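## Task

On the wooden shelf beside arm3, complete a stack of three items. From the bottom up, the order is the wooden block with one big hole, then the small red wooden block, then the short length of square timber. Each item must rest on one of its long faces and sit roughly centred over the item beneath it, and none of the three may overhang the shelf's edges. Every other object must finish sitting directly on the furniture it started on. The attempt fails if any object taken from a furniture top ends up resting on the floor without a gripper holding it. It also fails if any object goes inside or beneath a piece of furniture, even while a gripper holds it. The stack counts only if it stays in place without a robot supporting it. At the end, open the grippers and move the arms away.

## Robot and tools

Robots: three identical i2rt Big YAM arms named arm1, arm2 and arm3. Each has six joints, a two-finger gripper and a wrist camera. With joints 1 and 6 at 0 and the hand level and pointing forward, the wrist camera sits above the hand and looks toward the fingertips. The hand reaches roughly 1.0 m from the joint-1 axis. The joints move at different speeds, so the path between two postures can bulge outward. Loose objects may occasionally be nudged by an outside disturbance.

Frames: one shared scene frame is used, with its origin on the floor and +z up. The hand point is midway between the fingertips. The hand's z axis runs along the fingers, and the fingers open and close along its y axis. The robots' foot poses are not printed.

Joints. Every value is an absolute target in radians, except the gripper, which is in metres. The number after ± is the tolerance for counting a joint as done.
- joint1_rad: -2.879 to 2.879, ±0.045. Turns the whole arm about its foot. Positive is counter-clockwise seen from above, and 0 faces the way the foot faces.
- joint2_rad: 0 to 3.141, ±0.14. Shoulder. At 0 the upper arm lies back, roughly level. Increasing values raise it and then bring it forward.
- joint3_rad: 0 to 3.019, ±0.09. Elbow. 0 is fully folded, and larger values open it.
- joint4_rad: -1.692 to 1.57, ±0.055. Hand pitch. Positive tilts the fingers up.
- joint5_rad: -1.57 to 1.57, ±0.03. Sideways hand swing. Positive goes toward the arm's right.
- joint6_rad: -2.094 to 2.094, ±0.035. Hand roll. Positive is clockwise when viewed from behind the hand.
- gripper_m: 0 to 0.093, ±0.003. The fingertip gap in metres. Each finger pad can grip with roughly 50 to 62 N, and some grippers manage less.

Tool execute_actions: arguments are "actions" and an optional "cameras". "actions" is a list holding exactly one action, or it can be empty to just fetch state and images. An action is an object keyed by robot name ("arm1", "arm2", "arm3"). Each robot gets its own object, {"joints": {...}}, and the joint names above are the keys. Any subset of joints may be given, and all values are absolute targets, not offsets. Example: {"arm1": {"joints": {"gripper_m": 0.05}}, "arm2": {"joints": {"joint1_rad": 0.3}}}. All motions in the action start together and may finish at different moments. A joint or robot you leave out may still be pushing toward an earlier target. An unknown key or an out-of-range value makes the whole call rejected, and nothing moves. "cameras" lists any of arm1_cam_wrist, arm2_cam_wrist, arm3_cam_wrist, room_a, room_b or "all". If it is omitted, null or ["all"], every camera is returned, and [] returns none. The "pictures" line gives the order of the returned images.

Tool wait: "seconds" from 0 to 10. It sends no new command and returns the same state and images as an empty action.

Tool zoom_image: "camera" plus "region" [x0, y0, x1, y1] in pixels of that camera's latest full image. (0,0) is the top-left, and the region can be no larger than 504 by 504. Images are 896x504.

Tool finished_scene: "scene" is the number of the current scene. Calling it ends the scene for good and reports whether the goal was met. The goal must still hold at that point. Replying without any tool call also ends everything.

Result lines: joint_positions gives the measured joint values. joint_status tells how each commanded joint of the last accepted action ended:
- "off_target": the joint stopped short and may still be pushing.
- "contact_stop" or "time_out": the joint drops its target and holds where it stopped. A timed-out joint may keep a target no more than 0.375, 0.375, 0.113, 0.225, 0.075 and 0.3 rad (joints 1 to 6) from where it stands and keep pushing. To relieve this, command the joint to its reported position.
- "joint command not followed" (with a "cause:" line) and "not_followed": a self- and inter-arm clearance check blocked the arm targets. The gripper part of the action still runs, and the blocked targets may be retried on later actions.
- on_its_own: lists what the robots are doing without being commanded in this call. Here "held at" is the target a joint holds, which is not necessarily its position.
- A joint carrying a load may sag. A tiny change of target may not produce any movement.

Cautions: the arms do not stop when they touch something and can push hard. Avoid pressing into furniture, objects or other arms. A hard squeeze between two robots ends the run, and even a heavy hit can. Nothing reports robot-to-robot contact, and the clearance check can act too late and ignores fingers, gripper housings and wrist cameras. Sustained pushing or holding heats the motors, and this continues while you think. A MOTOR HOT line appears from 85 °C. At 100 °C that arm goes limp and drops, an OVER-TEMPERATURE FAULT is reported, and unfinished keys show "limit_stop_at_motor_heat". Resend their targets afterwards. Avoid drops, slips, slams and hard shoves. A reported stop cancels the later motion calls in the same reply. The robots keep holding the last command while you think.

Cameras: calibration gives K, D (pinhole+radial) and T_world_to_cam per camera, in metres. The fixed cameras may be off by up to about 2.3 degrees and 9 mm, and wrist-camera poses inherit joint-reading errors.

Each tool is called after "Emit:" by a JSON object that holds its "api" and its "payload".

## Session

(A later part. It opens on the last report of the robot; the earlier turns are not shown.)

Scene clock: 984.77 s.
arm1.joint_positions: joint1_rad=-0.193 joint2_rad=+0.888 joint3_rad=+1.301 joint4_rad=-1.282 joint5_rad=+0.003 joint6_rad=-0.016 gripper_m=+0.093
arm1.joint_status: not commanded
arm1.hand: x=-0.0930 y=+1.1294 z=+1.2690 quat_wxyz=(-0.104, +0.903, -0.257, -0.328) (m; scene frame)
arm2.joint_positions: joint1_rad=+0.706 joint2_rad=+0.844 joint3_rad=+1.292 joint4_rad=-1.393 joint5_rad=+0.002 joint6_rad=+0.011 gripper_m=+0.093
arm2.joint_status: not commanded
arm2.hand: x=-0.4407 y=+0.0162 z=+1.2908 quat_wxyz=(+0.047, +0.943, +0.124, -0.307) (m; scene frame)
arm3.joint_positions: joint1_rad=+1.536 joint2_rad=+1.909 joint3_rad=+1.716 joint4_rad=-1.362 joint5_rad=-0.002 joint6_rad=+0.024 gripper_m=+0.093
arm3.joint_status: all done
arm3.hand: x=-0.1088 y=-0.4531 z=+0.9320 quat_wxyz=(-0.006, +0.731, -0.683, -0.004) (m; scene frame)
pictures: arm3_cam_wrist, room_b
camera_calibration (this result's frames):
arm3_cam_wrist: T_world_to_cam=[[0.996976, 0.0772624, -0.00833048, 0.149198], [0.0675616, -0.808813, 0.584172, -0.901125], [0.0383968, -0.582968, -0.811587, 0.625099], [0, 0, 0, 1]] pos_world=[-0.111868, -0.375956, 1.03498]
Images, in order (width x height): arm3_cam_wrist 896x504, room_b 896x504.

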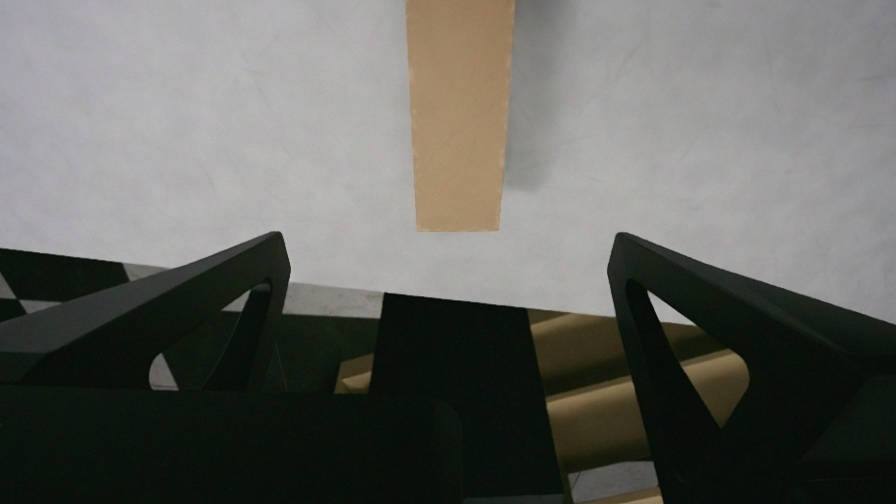

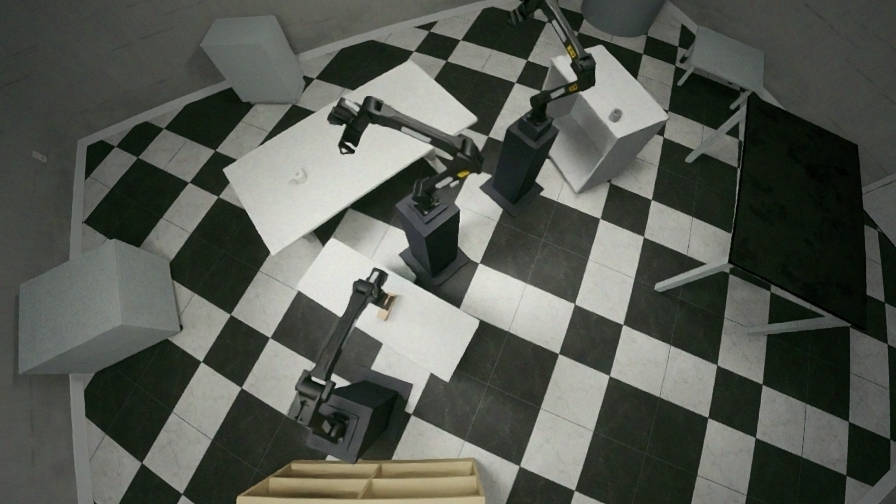

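Emit:
{"api": "execute_actions", "payload": {"actions": [{"arm3":{"joints":{"joint1_rad":1.522,"joint2_rad":2.025,"joint3_rad":1.556,"joint4_rad":-1.06}}}], "cameras": ["room_a","arm3_cam_wrist"]}}

Scene clock: 1006.47 s.
arm1.joint_positions: joint1_rad=-0.193 joint2_rad=+0.888 joint3_rad=+1.301 joint4_rad=-1.282 joint5_rad=+0.003 joint6_rad=-0.016 gripper_m=+0.093
arm1.joint_status: not commanded
arm1.hand: x=-0.0930 y=+1.1294 z=+1.2690 quat_wxyz=(-0.104, +0.903, -0.257, -0.328) (m; scene frame)
arm2.joint_positions: joint1_rad=+0.706 joint2_rad=+0.844 joint3_rad=+1.292 joint4_rad=-1.393 joint5_rad=+0.002 joint6_rad=+0.011 gripper_m=+0.093
arm2.joint_status: not commanded
arm2.hand: x=-0.4407 y=+0.0162 z=+1.2908 quat_wxyz=(+0.047, +0.943, +0.124, -0.307) (m; scene frame)
arm3.joint_positions: joint1_rad=+1.527 joint2_rad=+2.043 joint3_rad=+1.534 joint4_rad=-1.074 joint5_rad=-0.003 joint6_rad=+0.024 gripper_m=+0.093
arm3.joint_status: all done
arm3.hand: x=-0.1025 y=-0.4579 z=+0.7911 quat_wxyz=(+0.004, +0.728, -0.686, +0.006) (m; scene frame)
pictures: arm3_cam_wrist, room_a
camera_calibration (this result's frames):
arm3_cam_wrist: T_world_to_cam=[[0.997635, 0.068135, -0.00905487, 0.138536], [0.0596655, -0.793062, 0.606212, -0.834096], [0.0341231, -0.605318, -0.795252, 0.484046], [0, 0, 0, 1]] pos_world=[-0.104959, -0.377927, 0.891831]
Images, in order (width x height): arm3_cam_wrist 896x504, room_a 896x504.

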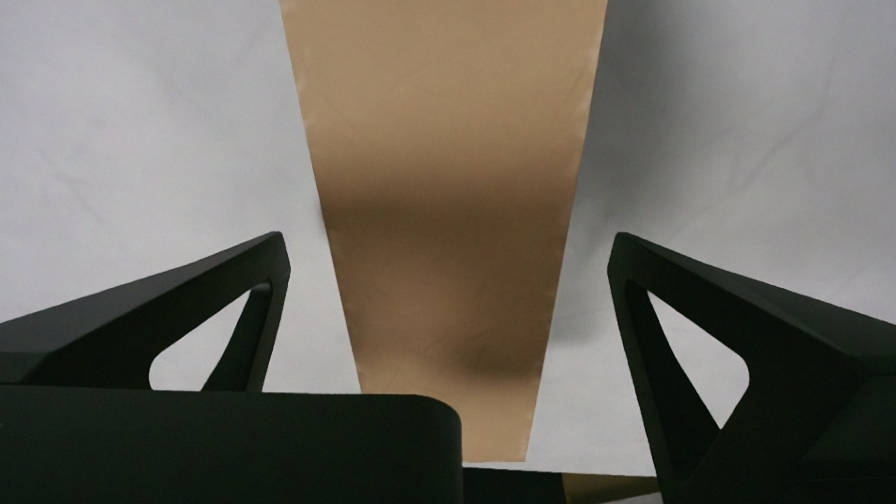

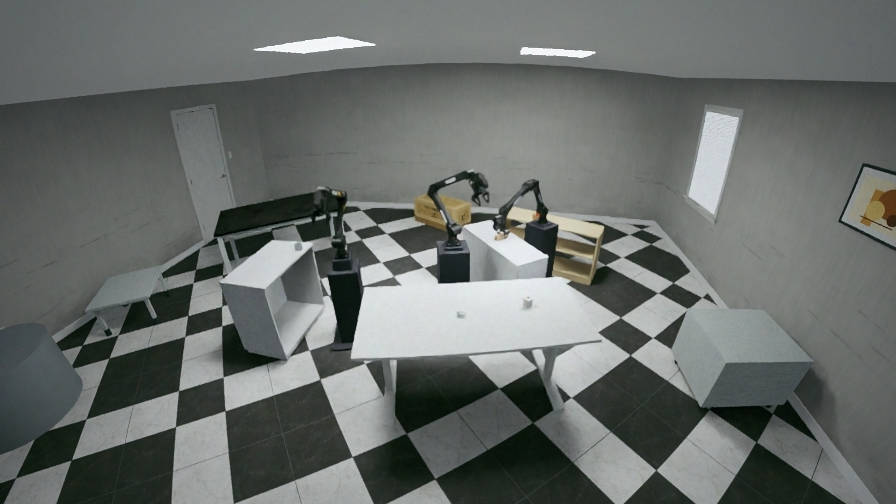

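Emit:
{"api": "zoom_image", "payload": {"camera": "arm3_cam_wrist", "region": [250, 200, 650, 504]}}

Region (250, 200, 650, 504) of arm3_cam_wrist's 896x504 image, scaled by 1.260, with more detail than that image has; it fills the top 383 rows of this view, and the rest is white.

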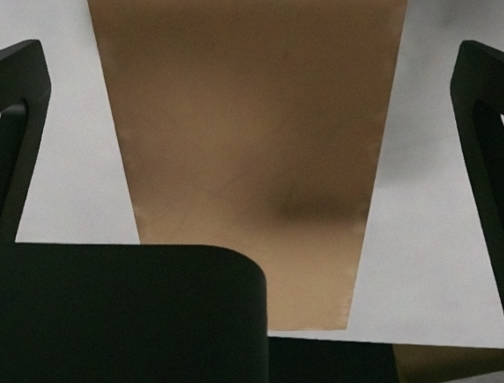

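Emit:
{"api": "execute_actions", "payload": {"actions": [{"arm3":{"joints":{"joint3_rad":1.605,"joint4_rad":-1.128}}}], "cameras": ["arm3_cam_wrist"]}}

Scene clock: 1029.03 s.
arm1.joint_positions: joint1_rad=-0.193 joint2_rad=+0.888 joint3_rad=+1.301 joint4_rad=-1.282 joint5_rad=+0.003 joint6_rad=-0.016 gripper_m=+0.093
arm1.joint_status: not commanded
arm1.hand: x=-0.0930 y=+1.1294 z=+1.2690 quat_wxyz=(-0.104, +0.903, -0.257, -0.328) (m; scene frame)
arm2.joint_positions: joint1_rad=+0.706 joint2_rad=+0.844 joint3_rad=+1.292 joint4_rad=-1.393 joint5_rad=+0.002 joint6_rad=+0.011 gripper_m=+0.093
arm2.joint_status: not commanded
arm2.hand: x=-0.4407 y=+0.0162 z=+1.2908 quat_wxyz=(+0.047, +0.943, +0.124, -0.307) (m; scene frame)
arm3.joint_positions: joint1_rad=+1.527 joint2_rad=+2.043 joint3_rad=+1.551 joint4_rad=-1.115 joint5_rad=-0.003 joint6_rad=+0.024 gripper_m=+0.093
arm3.joint_status: all done
arm3.hand: x=-0.1022 y=-0.4610 z=+0.7967 quat_wxyz=(+0.012, +0.727, -0.686, +0.015) (m; scene frame)
pictures: arm3_cam_wrist
camera_calibration (this result's frames):
arm3_cam_wrist: T_world_to_cam=[[0.997662, 0.0677905, -0.00868714, 0.138122], [0.0583029, -0.777848, 0.625743, -0.848659], [0.0356621, -0.624786, -0.779981, 0.465697], [0, 0, 0, 1]] pos_world=[-0.104927, -0.37853, 0.895476]
Images, in order (width x height): arm3_cam_wrist 896x504.

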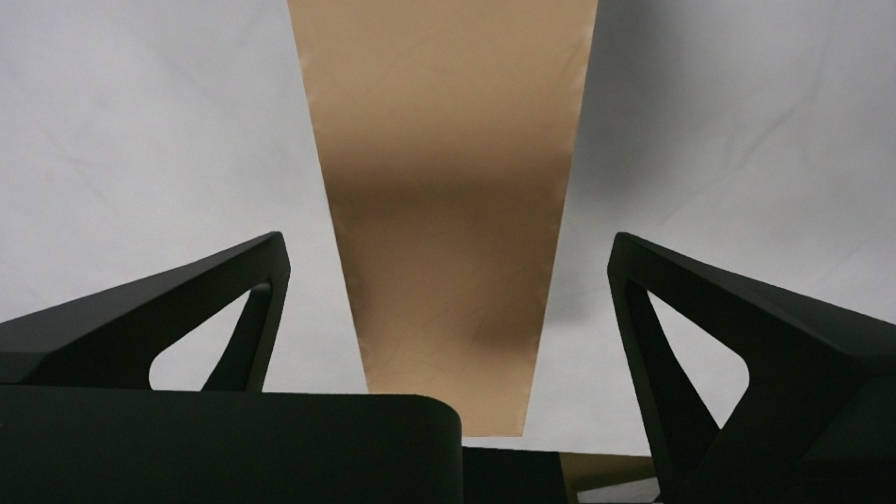

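Emit:
{"api": "execute_actions", "payload": {"actions": [{"arm3":{"joints":{"joint3_rad":1.59,"joint4_rad":-1.066}}}], "cameras": ["arm3_cam_wrist"]}}

Scene clock: 1038.27 s.
arm1.joint_positions: joint1_rad=-0.193 joint2_rad=+0.888 joint3_rad=+1.301 joint4_rad=-1.282 joint5_rad=+0.003 joint6_rad=-0.016 gripper_m=+0.093
arm1.joint_status: not commanded
arm1.hand: x=-0.0930 y=+1.1294 z=+1.2690 quat_wxyz=(-0.104, +0.903, -0.257, -0.328) (m; scene frame)
arm2.joint_positions: joint1_rad=+0.706 joint2_rad=+0.844 joint3_rad=+1.292 joint4_rad=-1.393 joint5_rad=+0.002 joint6_rad=+0.011 gripper_m=+0.093
arm2.joint_status: not commanded
arm2.hand: x=-0.4407 y=+0.0162 z=+1.2908 quat_wxyz=(+0.047, +0.943, +0.124, -0.307) (m; scene frame)
arm3.joint_positions: joint1_rad=+1.527 joint2_rad=+2.043 joint3_rad=+1.551 joint4_rad=-1.081 joint5_rad=-0.003 joint6_rad=+0.024 gripper_m=+0.093
arm3.joint_status: all done
arm3.hand: x=-0.1029 y=-0.4526 z=+0.7965 quat_wxyz=(+0.001, +0.728, -0.686, +0.002) (m; scene frame)
pictures: arm3_cam_wrist
camera_calibration (this result's frames):
arm3_cam_wrist: T_world_to_cam=[[0.997625, 0.0682699, -0.00919401, 0.138863], [0.0601794, -0.798785, 0.5986, -0.829619], [0.0335223, -0.597731, -0.800996, 0.49959], [0, 0, 0, 1]] pos_world=[-0.105354, -0.373547, 0.898056]
Images, in order (width x height): arm3_cam_wrist 896x504.

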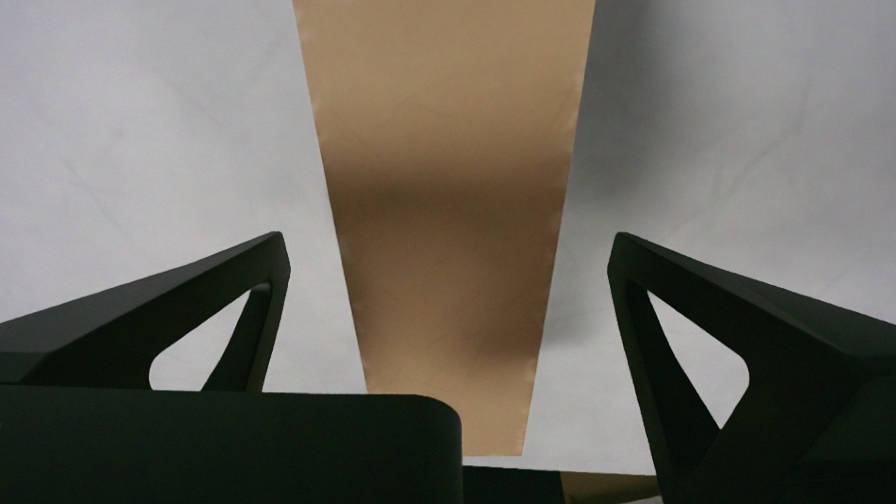

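Good alignment. Close the gripper.

Emit:
{"api": "execute_actions", "payload": {"actions": [{"arm3":{"joints":{"gripper_m":0.03}}}], "cameras": ["arm3_cam_wrist"]}}

Scene clock: 1041.87 s.
arm1.joint_positions: joint1_rad=-0.193 joint2_rad=+0.888 joint3_rad=+1.301 joint4_rad=-1.282 joint5_rad=+0.003 joint6_rad=-0.016 gripper_m=+0.093
arm1.joint_status: not commanded
arm1.hand: x=-0.0930 y=+1.1294 z=+1.2690 quat_wxyz=(-0.104, +0.903, -0.257, -0.328) (m; scene frame)
arm2.joint_positions: joint1_rad=+0.706 joint2_rad=+0.844 joint3_rad=+1.292 joint4_rad=-1.393 joint5_rad=+0.002 joint6_rad=+0.011 gripper_m=+0.093
arm2.joint_status: not commanded
arm2.hand: x=-0.4407 y=+0.0162 z=+1.2908 quat_wxyz=(+0.047, +0.943, +0.124, -0.307) (m; scene frame)
arm3.joint_positions: joint1_rad=+1.527 joint2_rad=+2.043 joint3_rad=+1.551 joint4_rad=-1.080 joint5_rad=-0.002 joint6_rad=+0.025 gripper_m=+0.045
arm3.joint_status: gripper_m off_target (ended at +0.045, target +0.030)
arm3.hand: x=-0.1029 y=-0.4524 z=+0.7965 quat_wxyz=(+0.000, +0.727, -0.686, +0.002) (m; scene frame)
pictures: arm3_cam_wrist
camera_calibration (this result's frames):
arm3_cam_wrist: T_world_to_cam=[[0.997705, 0.0671408, -0.00881928, 0.137999], [0.0590769, -0.799328, 0.597984, -0.829336], [0.0330996, -0.597132, -0.80146, 0.5003], [0, 0, 0, 1]] pos_world=[-0.105247, -0.373432, 0.898117]
Images, in order (width x height): arm3_cam_wrist 896x504.

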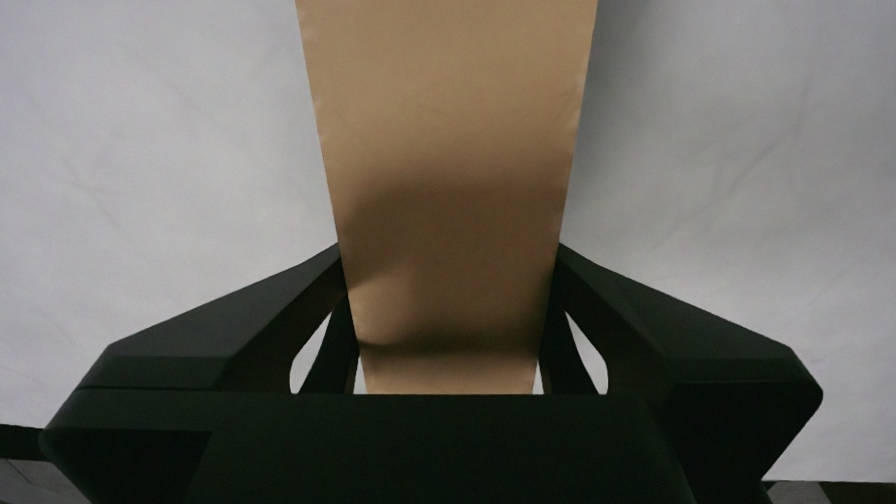

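Emit:
{"api": "execute_actions", "payload": {"actions": [{"arm3":{"joints":{"joint2_rad":1.85}}}], "cameras": ["arm3_cam_wrist","room_b"]}}

Scene clock: 1048.40 s.
arm1.joint_positions: joint1_rad=-0.193 joint2_rad=+0.888 joint3_rad=+1.301 joint4_rad=-1.282 joint5_rad=+0.003 joint6_rad=-0.016 gripper_m=+0.093
arm1.joint_status: not commanded
arm1.hand: x=-0.0930 y=+1.1294 z=+1.2690 quat_wxyz=(-0.104, +0.903, -0.257, -0.328) (m; scene frame)
arm2.joint_positions: joint1_rad=+0.706 joint2_rad=+0.844 joint3_rad=+1.292 joint4_rad=-1.393 joint5_rad=+0.002 joint6_rad=+0.011 gripper_m=+0.093
arm2.joint_status: not commanded
arm2.hand: x=-0.4407 y=+0.0162 z=+1.2908 quat_wxyz=(+0.047, +0.943, +0.124, -0.307) (m; scene frame)
arm3.joint_positions: joint1_rad=+1.527 joint2_rad=+1.862 joint3_rad=+1.551 joint4_rad=-1.080 joint5_rad=-0.002 joint6_rad=+0.025 gripper_m=+0.045
arm3.joint_status: all done
arm3.hand: x=-0.1045 y=-0.4399 z=+0.9010 quat_wxyz=(-0.060, +0.725, -0.683, -0.065) (m; scene frame)
pictures: arm3_cam_wrist, room_b
camera_calibration (this result's frames):
arm3_cam_wrist: T_world_to_cam=[[0.997489, 0.0698903, -0.0114129, 0.143168], [0.0676875, -0.893586, 0.44376, -0.783356], [0.0208161, -0.443419, -0.896073, 0.743065], [0, 0, 0, 1]] pos_world=[-0.105253, -0.380513, 1.0151]
Images, in order (width x height): arm3_cam_wrist 896x504, room_b 896x504.

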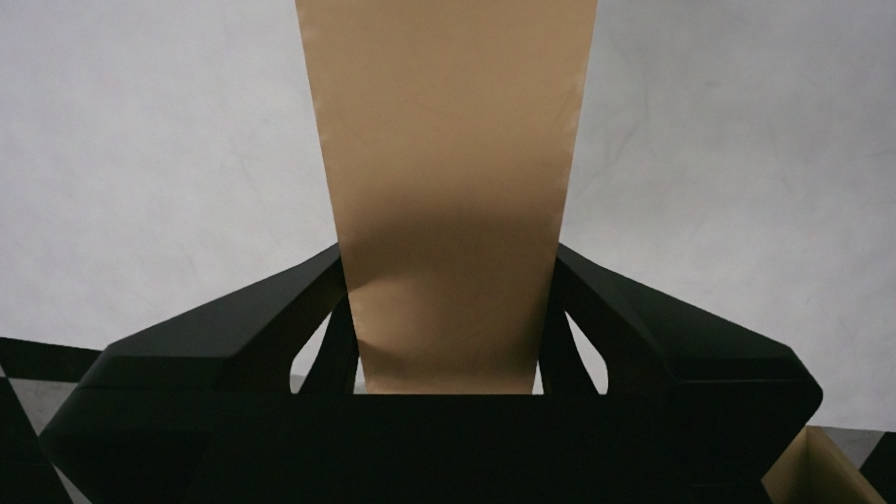

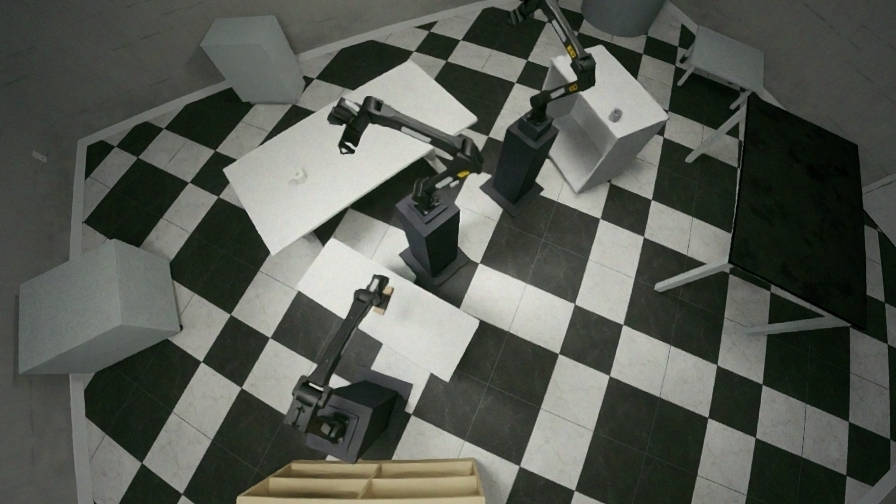

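Emit:
{"api": "execute_actions", "payload": {"actions": [{"arm3":{"joints":{"joint1_rad":-0.58,"joint2_rad":1.83,"joint3_rad":1.53,"joint4_rad":-1.258,"joint6_rad":0.0}}}], "cameras": ["arm3_cam_wrist","room_b","room_a"]}}

Scene clock: 1064.83 s.
arm1.joint_positions: joint1_rad=-0.193 joint2_rad=+0.888 joint3_rad=+1.301 joint4_rad=-1.282 joint5_rad=+0.003 joint6_rad=-0.016 gripper_m=+0.093
arm1.joint_status: not commanded
arm1.hand: x=-0.0930 y=+1.1294 z=+1.2690 quat_wxyz=(-0.104, +0.903, -0.257, -0.328) (m; scene frame)
arm2.joint_positions: joint1_rad=+0.706 joint2_rad=+0.844 joint3_rad=+1.292 joint4_rad=-1.393 joint5_rad=+0.002 joint6_rad=+0.011 gripper_m=+0.093
arm2.joint_status: not commanded
arm2.hand: x=-0.4407 y=+0.0162 z=+1.2908 quat_wxyz=(+0.047, +0.943, +0.124, -0.307) (m; scene frame)
arm3.joint_positions: joint1_rad=-0.591 joint2_rad=+1.859 joint3_rad=+1.518 joint4_rad=-1.245 joint5_rad=+0.001 joint6_rad=+0.010 gripper_m=+0.045
arm3.joint_status: all done
arm3.hand: x=+0.4375 y=-1.2880 z=+0.8906 quat_wxyz=(+0.005, -0.235, -0.972, -0.001) (m; scene frame)
pictures: arm3_cam_wrist, room_a, room_b
camera_calibration (this result's frames):
arm3_cam_wrist: T_world_to_cam=[[-0.448524, -0.893698, -0.0114602, -0.946671], [-0.715762, 0.351484, 0.603443, 0.23097], [-0.535268, 0.278861, -0.797323, 1.43208], [0, 0, 0, 1]] pos_world=[0.50726, -1.32657, 0.991603]
Images, in order (width x height): arm3_cam_wrist 896x504, room_a 896x504, room_b 896x504.

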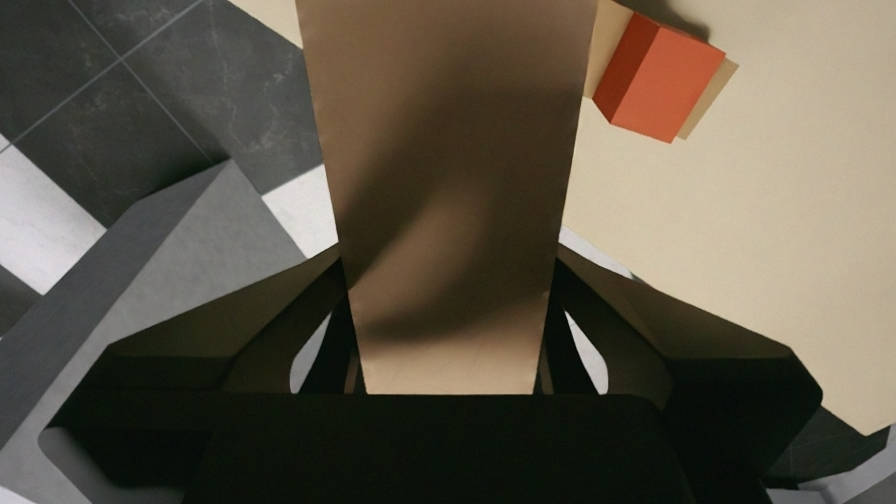

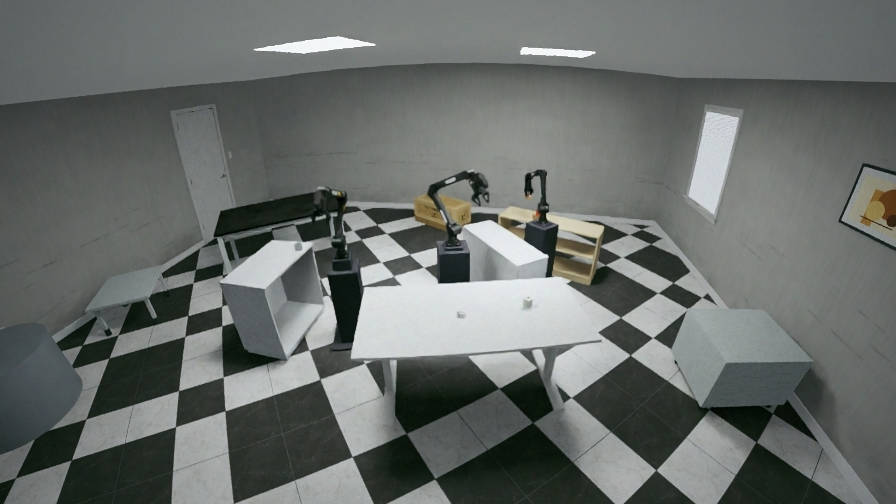

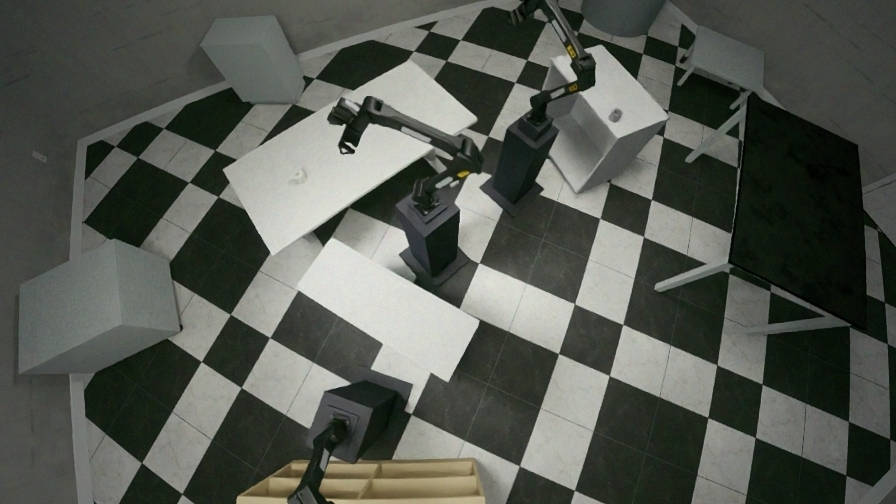

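Let me look at the red block closely.

Emit:
{"api": "zoom_image", "payload": {"camera": "arm3_cam_wrist", "region": [560, 0, 780, 170]}}

Region (560, 0, 780, 170) of arm3_cam_wrist's 896x504 image, scaled by 2.291, with more detail than that image has; it fills the top 389 rows of this view, and the rest is white.

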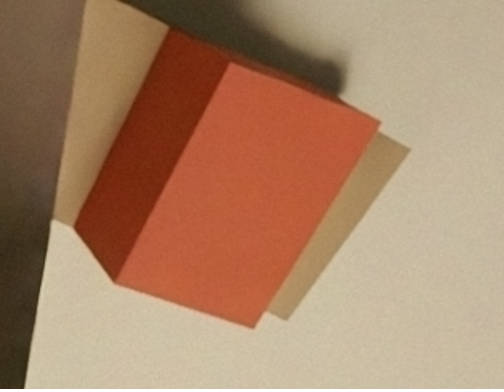

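Emit:
{"api": "execute_actions", "payload": {"actions": [{"arm3":{"joints":{"joint1_rad":-0.822,"joint6_rad":0.06}}}], "cameras": ["arm3_cam_wrist"]}}

Scene clock: 1107.50 s.
arm1.joint_positions: joint1_rad=-0.193 joint2_rad=+0.888 joint3_rad=+1.301 joint4_rad=-1.282 joint5_rad=+0.003 joint6_rad=-0.016 gripper_m=+0.093
arm1.joint_status: not commanded
arm1.hand: x=-0.0930 y=+1.1294 z=+1.2690 quat_wxyz=(-0.104, +0.903, -0.257, -0.328) (m; scene frame)
arm2.joint_positions: joint1_rad=+0.706 joint2_rad=+0.844 joint3_rad=+1.292 joint4_rad=-1.393 joint5_rad=+0.002 joint6_rad=+0.011 gripper_m=+0.093
arm2.joint_status: not commanded
arm2.hand: x=-0.4407 y=+0.0162 z=+1.2908 quat_wxyz=(+0.047, +0.943, +0.124, -0.307) (m; scene frame)
arm3.joint_positions: joint1_rad=-0.823 joint2_rad=+1.859 joint3_rad=+1.518 joint4_rad=-1.245 joint5_rad=+0.002 joint6_rad=+0.049 gripper_m=+0.045
arm3.joint_status: all done
arm3.hand: x=+0.3674 y=-1.3946 z=+0.8904 quat_wxyz=(+0.005, -0.364, -0.931, -0.002) (m; scene frame)
pictures: arm3_cam_wrist
camera_calibration (this result's frames):
arm3_cam_wrist: T_world_to_cam=[[-0.671555, -0.740872, -0.0110847, -0.778677], [-0.595125, 0.530411, 0.603731, 0.423346], [-0.441408, 0.412035, -0.797111, 1.57518], [0, 0, 0, 1]] pos_world=[0.424316, -1.45048, 0.991375]
Images, in order (width x height): arm3_cam_wrist 896x504.

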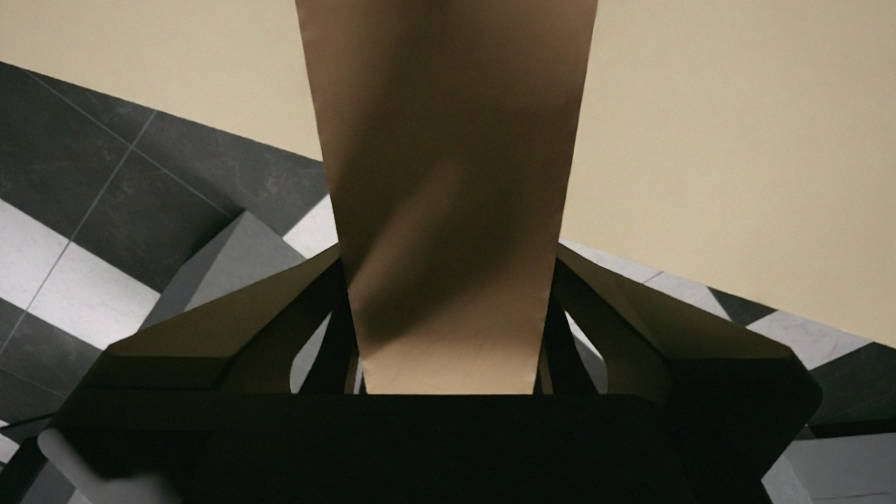

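Emit:
{"api": "execute_actions", "payload": {"actions": [{"arm3":{"joints":{"joint1_rad":-0.836,"joint2_rad":1.988,"joint3_rad":1.407,"joint4_rad":-0.941}}}], "cameras": ["arm3_cam_wrist","room_a"]}}

Scene clock: 1118.77 s.
arm1.joint_positions: joint1_rad=-0.193 joint2_rad=+0.888 joint3_rad=+1.301 joint4_rad=-1.282 joint5_rad=+0.003 joint6_rad=-0.016 gripper_m=+0.093
arm1.joint_status: not commanded
arm1.hand: x=-0.0930 y=+1.1294 z=+1.2690 quat_wxyz=(-0.104, +0.903, -0.257, -0.328) (m; scene frame)
arm2.joint_positions: joint1_rad=+0.706 joint2_rad=+0.844 joint3_rad=+1.292 joint4_rad=-1.393 joint5_rad=+0.002 joint6_rad=+0.011 gripper_m=+0.093
arm2.joint_status: not commanded
arm2.hand: x=-0.4407 y=+0.0162 z=+1.2908 quat_wxyz=(+0.047, +0.943, +0.124, -0.307) (m; scene frame)
arm3.joint_positions: joint1_rad=-0.823 joint2_rad=+2.018 joint3_rad=+1.381 joint4_rad=-0.955 joint5_rad=+0.002 joint6_rad=+0.049 gripper_m=+0.045
arm3.joint_status: all done
arm3.hand: x=+0.3664 y=-1.3936 z=+0.7596 quat_wxyz=(+0.008, -0.364, -0.931, -0.003) (m; scene frame)
pictures: arm3_cam_wrist, room_a
camera_calibration (this result's frames):
arm3_cam_wrist: T_world_to_cam=[[-0.671874, -0.740586, -0.0108723, -0.779758], [-0.592447, 0.528554, 0.607978, 0.494311], [-0.444514, 0.414926, -0.793879, 1.47279], [0, 0, 0, 1]] pos_world=[0.423631, -1.44985, 0.860211]
Images, in order (width x height): arm3_cam_wrist 896x504, room_a 896x504.

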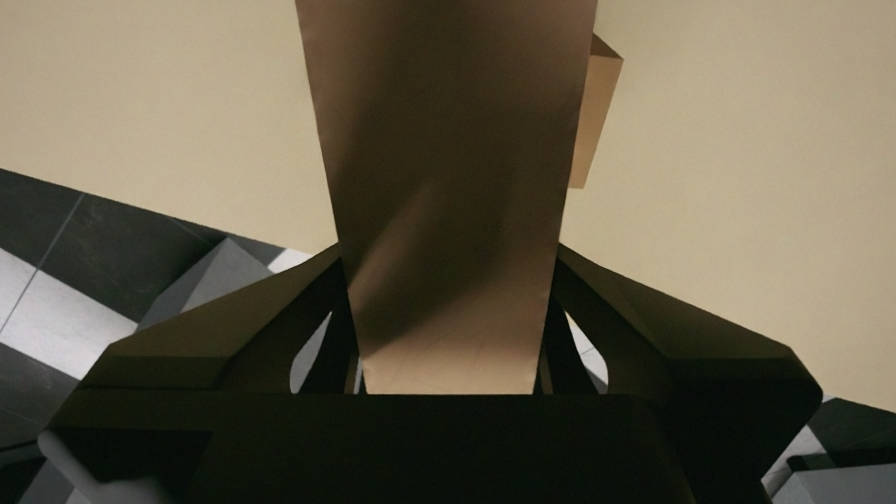

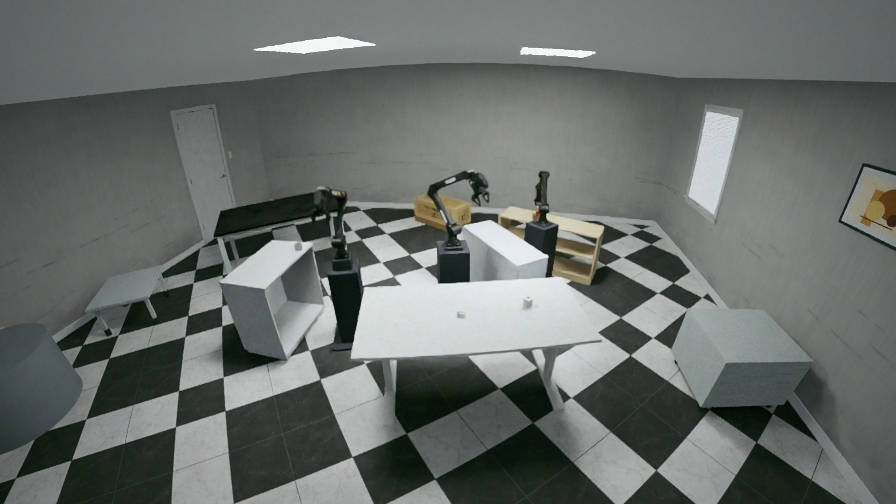

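Emit:
{"api": "execute_actions", "payload": {"actions": [{"arm3":{"joints":{"joint1_rad":-0.849,"joint2_rad":2.045,"joint4_rad":-0.893}}}], "cameras": ["arm3_cam_wrist","room_a"]}}

Scene clock: 1147.57 s.
arm1.joint_positions: joint1_rad=-0.193 joint2_rad=+0.888 joint3_rad=+1.301 joint4_rad=-1.282 joint5_rad=+0.003 joint6_rad=-0.016 gripper_m=+0.093
arm1.joint_status: not commanded
arm1.hand: x=-0.0930 y=+1.1294 z=+1.2690 quat_wxyz=(-0.104, +0.903, -0.257, -0.328) (m; scene frame)
arm2.joint_positions: joint1_rad=+0.706 joint2_rad=+0.844 joint3_rad=+1.292 joint4_rad=-1.393 joint5_rad=+0.002 joint6_rad=+0.011 gripper_m=+0.093
arm2.joint_status: not commanded
arm2.hand: x=-0.4407 y=+0.0162 z=+1.2908 quat_wxyz=(+0.047, +0.943, +0.124, -0.307) (m; scene frame)
arm3.joint_positions: joint1_rad=-0.841 joint2_rad=+2.057 joint3_rad=+1.381 joint4_rad=-0.906 joint5_rad=+0.002 joint6_rad=+0.049 gripper_m=+0.045
arm3.joint_status: all done
arm3.hand: x=+0.3643 y=-1.4045 z=+0.7386 quat_wxyz=(+0.003, -0.373, -0.928, -0.001) (m; scene frame)
pictures: arm3_cam_wrist, room_a
camera_calibration (this result's frames):
arm3_cam_wrist: T_world_to_cam=[[-0.684697, -0.728739, -0.0113555, -0.767769], [-0.587613, 0.54275, 0.600111, 0.535573], [-0.431161, 0.417567, -0.799836, 1.46294], [0, 0, 0, 1]] pos_world=[0.419786, -1.46106, 0.839994]
Images, in order (width x height): arm3_cam_wrist 896x504, room_a 896x504.

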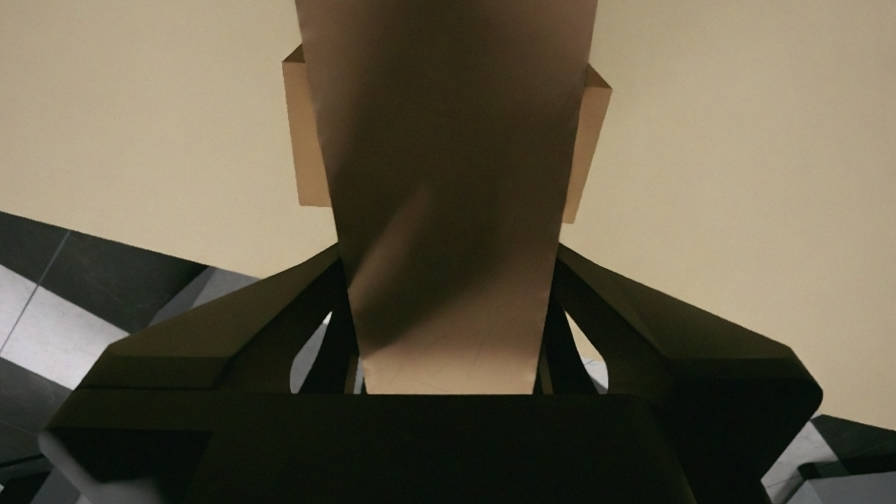

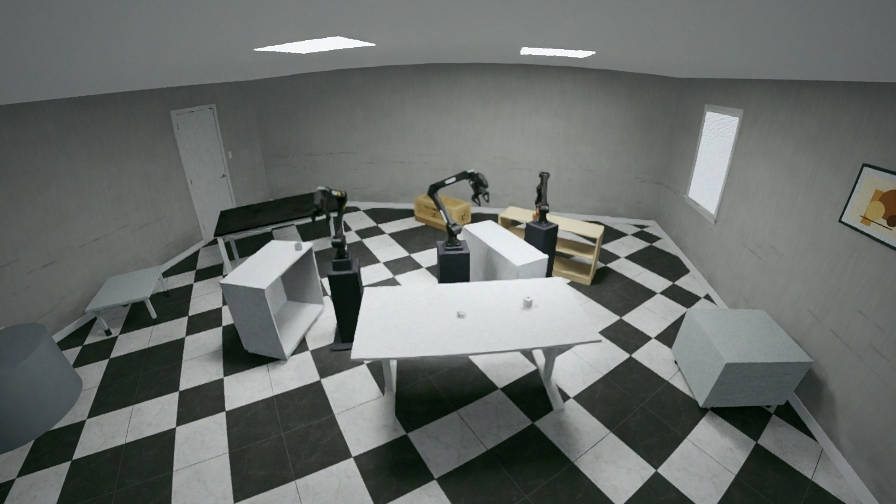

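Emit:
{"api": "execute_actions", "payload": {"actions": [{"arm3":{"joints":{"joint2_rad":2.078,"joint4_rad":-0.885}}}], "cameras": ["arm3_cam_wrist","room_a"]}}

Scene clock: 1175.73 s.
arm1.joint_positions: joint1_rad=-0.193 joint2_rad=+0.888 joint3_rad=+1.301 joint4_rad=-1.282 joint5_rad=+0.003 joint6_rad=-0.016 gripper_m=+0.093
arm1.joint_status: not commanded
arm1.hand: x=-0.0930 y=+1.1294 z=+1.2690 quat_wxyz=(-0.104, +0.903, -0.257, -0.328) (m; scene frame)
arm2.joint_positions: joint1_rad=+0.706 joint2_rad=+0.844 joint3_rad=+1.292 joint4_rad=-1.393 joint5_rad=+0.002 joint6_rad=+0.011 gripper_m=+0.093
arm2.joint_status: not commanded
arm2.hand: x=-0.4407 y=+0.0162 z=+1.2908 quat_wxyz=(+0.047, +0.943, +0.124, -0.307) (m; scene frame)
arm3.joint_positions: joint1_rad=-0.841 joint2_rad=+2.058 joint3_rad=+1.381 joint4_rad=-0.904 joint5_rad=+0.002 joint6_rad=+0.049 gripper_m=+0.045
arm3.joint_status: all done
arm3.hand: x=+0.3645 y=-1.4047 z=+0.7380 quat_wxyz=(+0.003, -0.373, -0.928, -0.001) (m; scene frame)
pictures: arm3_cam_wrist, room_a
camera_calibration (this result's frames):
arm3_cam_wrist: T_world_to_cam=[[-0.684689, -0.728746, -0.0114013, -0.767738], [-0.588131, 0.543201, 0.599196, 0.537725], [-0.430468, 0.416968, -0.800521, 1.46208], [0, 0, 0, 1]] pos_world=[0.419969, -1.46122, 0.83947]
Images, in order (width x height): arm3_cam_wrist 896x504, room_a 896x504.

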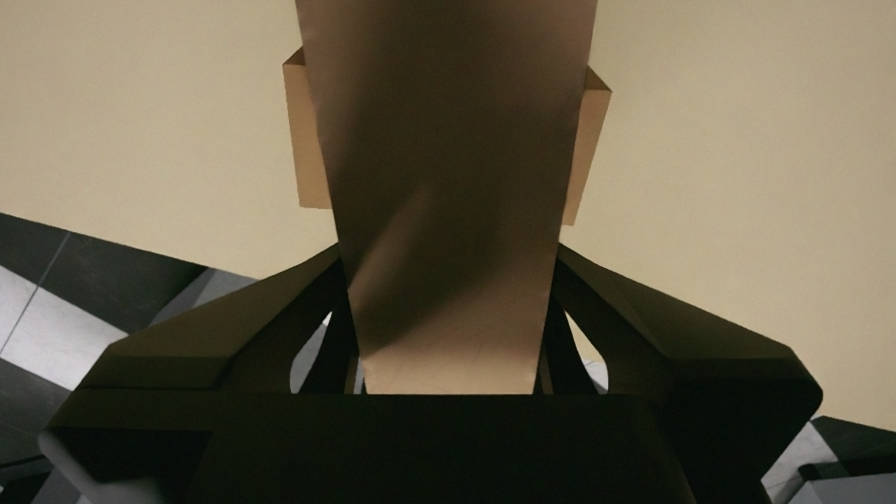

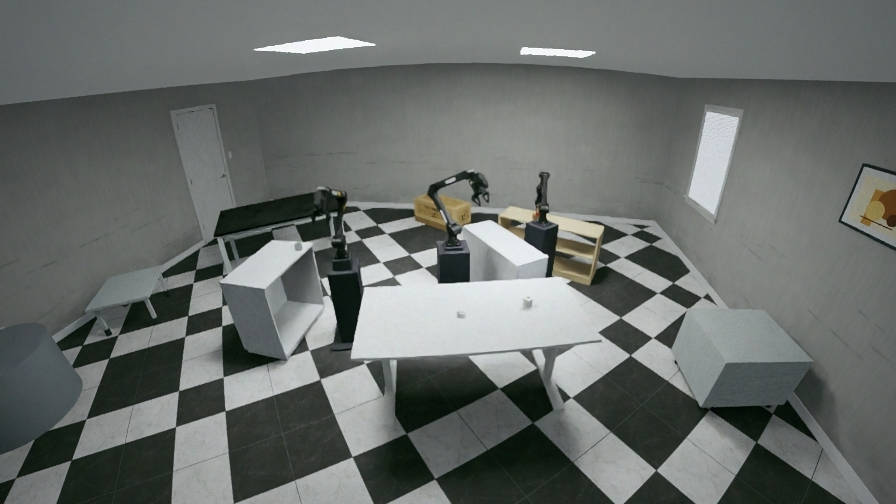

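Emit:
{"api": "zoom_image", "payload": {"camera": "room_a", "region": [510, 165, 580, 235]}}

Region (510, 165, 580, 235) of room_a's 896x504 image, scaled by 7.200, with more detail than that image has.

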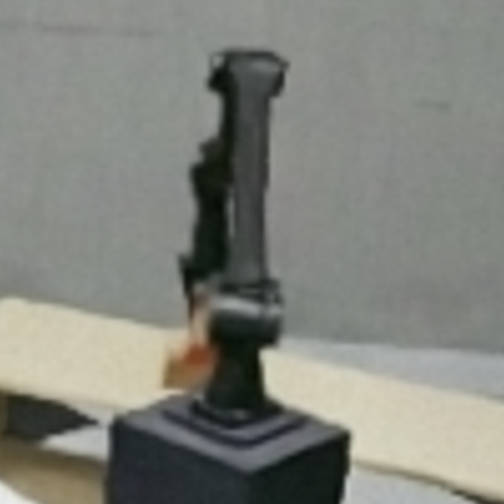

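Emit:
{"api": "execute_actions", "payload": {"actions": [{"arm3":{"joints":{"joint2_rad":2.092}}}], "cameras": ["arm3_cam_wrist"]}}

Scene clock: 1184.63 s.
arm1.joint_positions: joint1_rad=-0.193 joint2_rad=+0.888 joint3_rad=+1.301 joint4_rad=-1.282 joint5_rad=+0.003 joint6_rad=-0.016 gripper_m=+0.093
arm1.joint_status: not commanded
arm1.hand: x=-0.0930 y=+1.1294 z=+1.2690 quat_wxyz=(-0.104, +0.903, -0.257, -0.328) (m; scene frame)
arm2.joint_positions: joint1_rad=+0.706 joint2_rad=+0.844 joint3_rad=+1.292 joint4_rad=-1.393 joint5_rad=+0.002 joint6_rad=+0.011 gripper_m=+0.093
arm2.joint_status: not commanded
arm2.hand: x=-0.4407 y=+0.0162 z=+1.2908 quat_wxyz=(+0.047, +0.943, +0.124, -0.307) (m; scene frame)
arm3.joint_positions: joint1_rad=-0.841 joint2_rad=+2.059 joint3_rad=+1.381 joint4_rad=-0.904 joint5_rad=+0.002 joint6_rad=+0.049 gripper_m=+0.045
arm3.joint_status: all done
arm3.hand: x=+0.3644 y=-1.4046 z=+0.7376 quat_wxyz=(+0.003, -0.373, -0.928, -0.001) (m; scene frame)
pictures: arm3_cam_wrist
camera_calibration (this result's frames):
arm3_cam_wrist: T_world_to_cam=[[-0.684695, -0.728741, -0.0113708, -0.767762], [-0.587786, 0.5429, 0.599806, 0.536861], [-0.43093, 0.417368, -0.800065, 1.46206], [0, 0, 0, 1]] pos_world=[0.419924, -1.46118, 0.839003]
Images, in order (width x height): arm3_cam_wrist 896x504.

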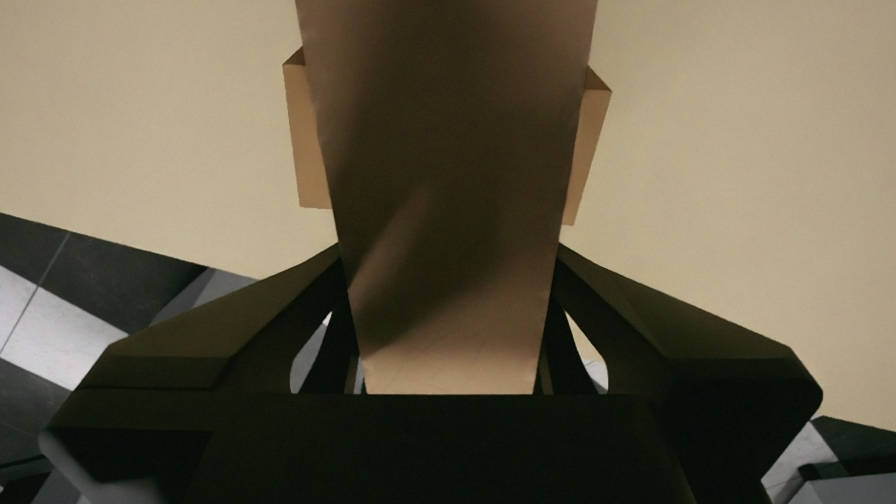

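Emit:
{"api": "execute_actions", "payload": {"actions": [{"arm3":{"joints":{"joint2_rad":2.055,"joint4_rad":-0.904}}}], "cameras": []}}

Emit:
{"api": "execute_actions", "payload": {"actions": [{"arm3":{"joints":{"gripper_m":0.093}}}], "cameras": ["arm3_cam_wrist"]}}

Scene clock: 1192.97 s.
arm1.joint_positions: joint1_rad=-0.193 joint2_rad=+0.888 joint3_rad=+1.301 joint4_rad=-1.282 joint5_rad=+0.003 joint6_rad=-0.016 gripper_m=+0.093
arm1.joint_status: not commanded
arm1.hand: x=-0.0930 y=+1.1294 z=+1.2690 quat_wxyz=(-0.104, +0.903, -0.257, -0.328) (m; scene frame)
arm2.joint_positions: joint1_rad=+0.706 joint2_rad=+0.844 joint3_rad=+1.292 joint4_rad=-1.393 joint5_rad=+0.002 joint6_rad=+0.011 gripper_m=+0.093
arm2.joint_status: not commanded
arm2.hand: x=-0.4407 y=+0.0162 z=+1.2908 quat_wxyz=(+0.047, +0.943, +0.124, -0.307) (m; scene frame)
arm3.joint_positions: joint1_rad=-0.841 joint2_rad=+2.059 joint3_rad=+1.381 joint4_rad=-0.904 joint5_rad=+0.002 joint6_rad=+0.049 gripper_m=+0.045
arm3.joint_status: all done
arm3.hand: x=+0.3644 y=-1.4046 z=+0.7376 quat_wxyz=(+0.003, -0.373, -0.928, -0.001) (m; scene frame)
pictures: none
No camera images: the call's "cameras" was empty. Leave "cameras" out to get every camera's image.

Scene clock: 1193.60 s.
arm1.joint_positions: joint1_rad=-0.193 joint2_rad=+0.888 joint3_rad=+1.301 joint4_rad=-1.282 joint5_rad=+0.003 joint6_rad=-0.016 gripper_m=+0.093
arm1.joint_status: not commanded
arm1.hand: x=-0.0930 y=+1.1294 z=+1.2690 quat_wxyz=(-0.104, +0.903, -0.257, -0.328) (m; scene frame)
arm2.joint_positions: joint1_rad=+0.706 joint2_rad=+0.844 joint3_rad=+1.292 joint4_rad=-1.393 joint5_rad=+0.002 joint6_rad=+0.011 gripper_m=+0.093
arm2.joint_status: not commanded
arm2.hand: x=-0.4407 y=+0.0162 z=+1.2908 quat_wxyz=(+0.047, +0.943, +0.124, -0.307) (m; scene frame)
arm3.joint_positions: joint1_rad=-0.841 joint2_rad=+2.059 joint3_rad=+1.381 joint4_rad=-0.904 joint5_rad=+0.002 joint6_rad=+0.050 gripper_m=+0.093
arm3.joint_status: all done
arm3.hand: x=+0.3644 y=-1.4046 z=+0.7374 quat_wxyz=(+0.003, -0.373, -0.928, -0.001) (m; scene frame)
pictures: arm3_cam_wrist
camera_calibration (this result's frames):
arm3_cam_wrist: T_world_to_cam=[[-0.684975, -0.728478, -0.011353, -0.767307], [-0.587405, 0.542975, 0.600111, 0.536669], [-0.431003, 0.41773, -0.799836, 1.46223], [0, 0, 0, 1]] pos_world=[0.419881, -1.46118, 0.83877]
Images, in order (width x height): arm3_cam_wrist 896x504.

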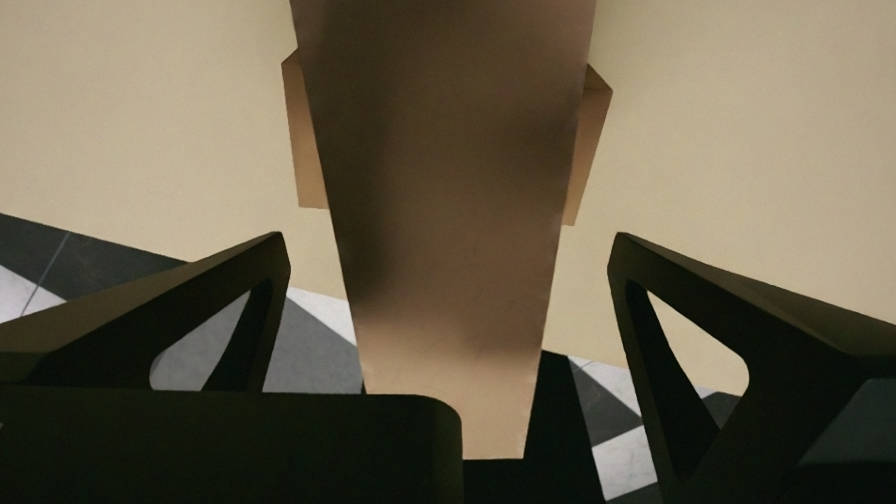

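Emit:
{"api": "execute_actions", "payload": {"actions": [{"arm3":{"joints":{"joint2_rad":1.80}}}], "cameras": ["arm3_cam_wrist","room_a"]}}

Scene clock: 1198.37 s.
arm1.joint_positions: joint1_rad=-0.193 joint2_rad=+0.888 joint3_rad=+1.301 joint4_rad=-1.282 joint5_rad=+0.003 joint6_rad=-0.016 gripper_m=+0.093
arm1.joint_status: not commanded
arm1.hand: x=-0.0930 y=+1.1294 z=+1.2690 quat_wxyz=(-0.104, +0.903, -0.257, -0.328) (m; scene frame)
arm2.joint_positions: joint1_rad=+0.706 joint2_rad=+0.844 joint3_rad=+1.292 joint4_rad=-1.393 joint5_rad=+0.002 joint6_rad=+0.011 gripper_m=+0.093
arm2.joint_status: not commanded
arm2.hand: x=-0.4407 y=+0.0162 z=+1.2908 quat_wxyz=(+0.047, +0.943, +0.124, -0.307) (m; scene frame)
arm3.joint_positions: joint1_rad=-0.841 joint2_rad=+1.807 joint3_rad=+1.381 joint4_rad=-0.904 joint5_rad=+0.002 joint6_rad=+0.050 gripper_m=+0.093
arm3.joint_status: all done
arm3.hand: x=+0.3855 y=-1.4233 z=+0.8763 quat_wxyz=(-0.116, -0.370, -0.921, +0.040) (m; scene frame)
pictures: arm3_cam_wrist, room_a
camera_calibration (this result's frames):
arm3_cam_wrist: T_world_to_cam=[[-0.682273, -0.730791, -0.0211695, -0.760635], [-0.681213, 0.62494, 0.381313, 0.820414], [-0.26543, 0.27458, -0.924204, 1.43165], [0, 0, 0, 1]] pos_world=[0.41992, -1.46168, 0.994201]
Images, in order (width x height): arm3_cam_wrist 896x504, room_a 896x504.

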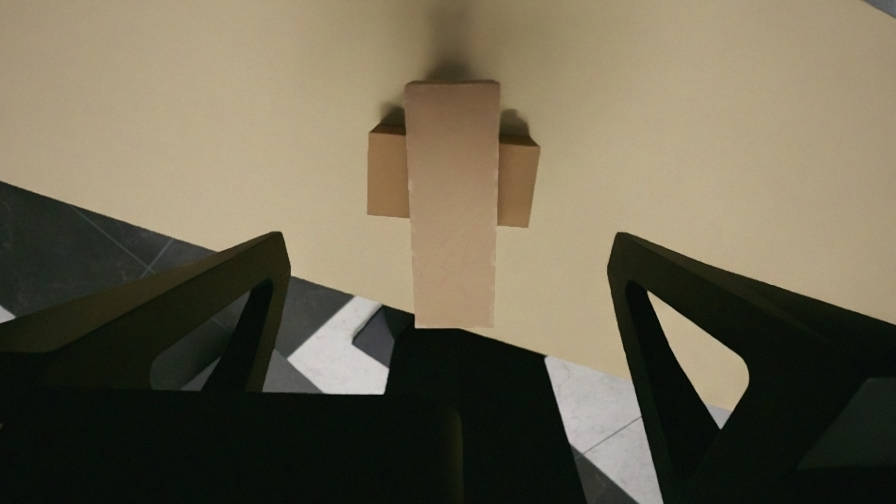

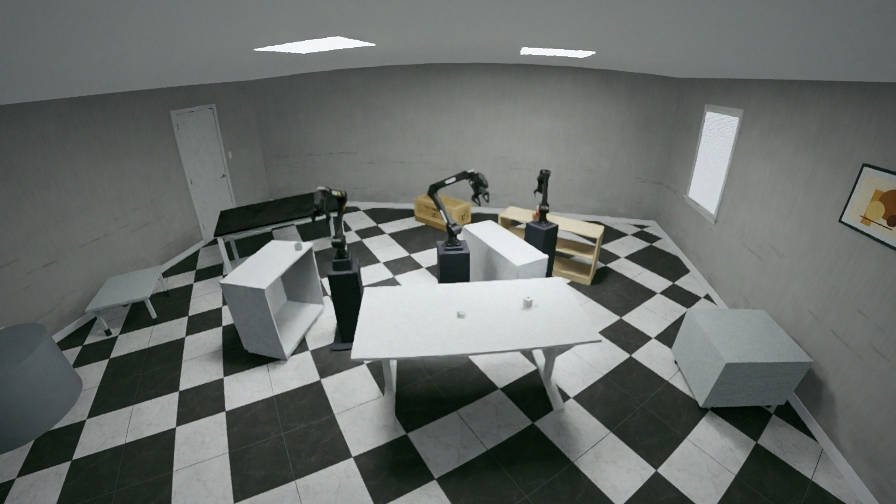

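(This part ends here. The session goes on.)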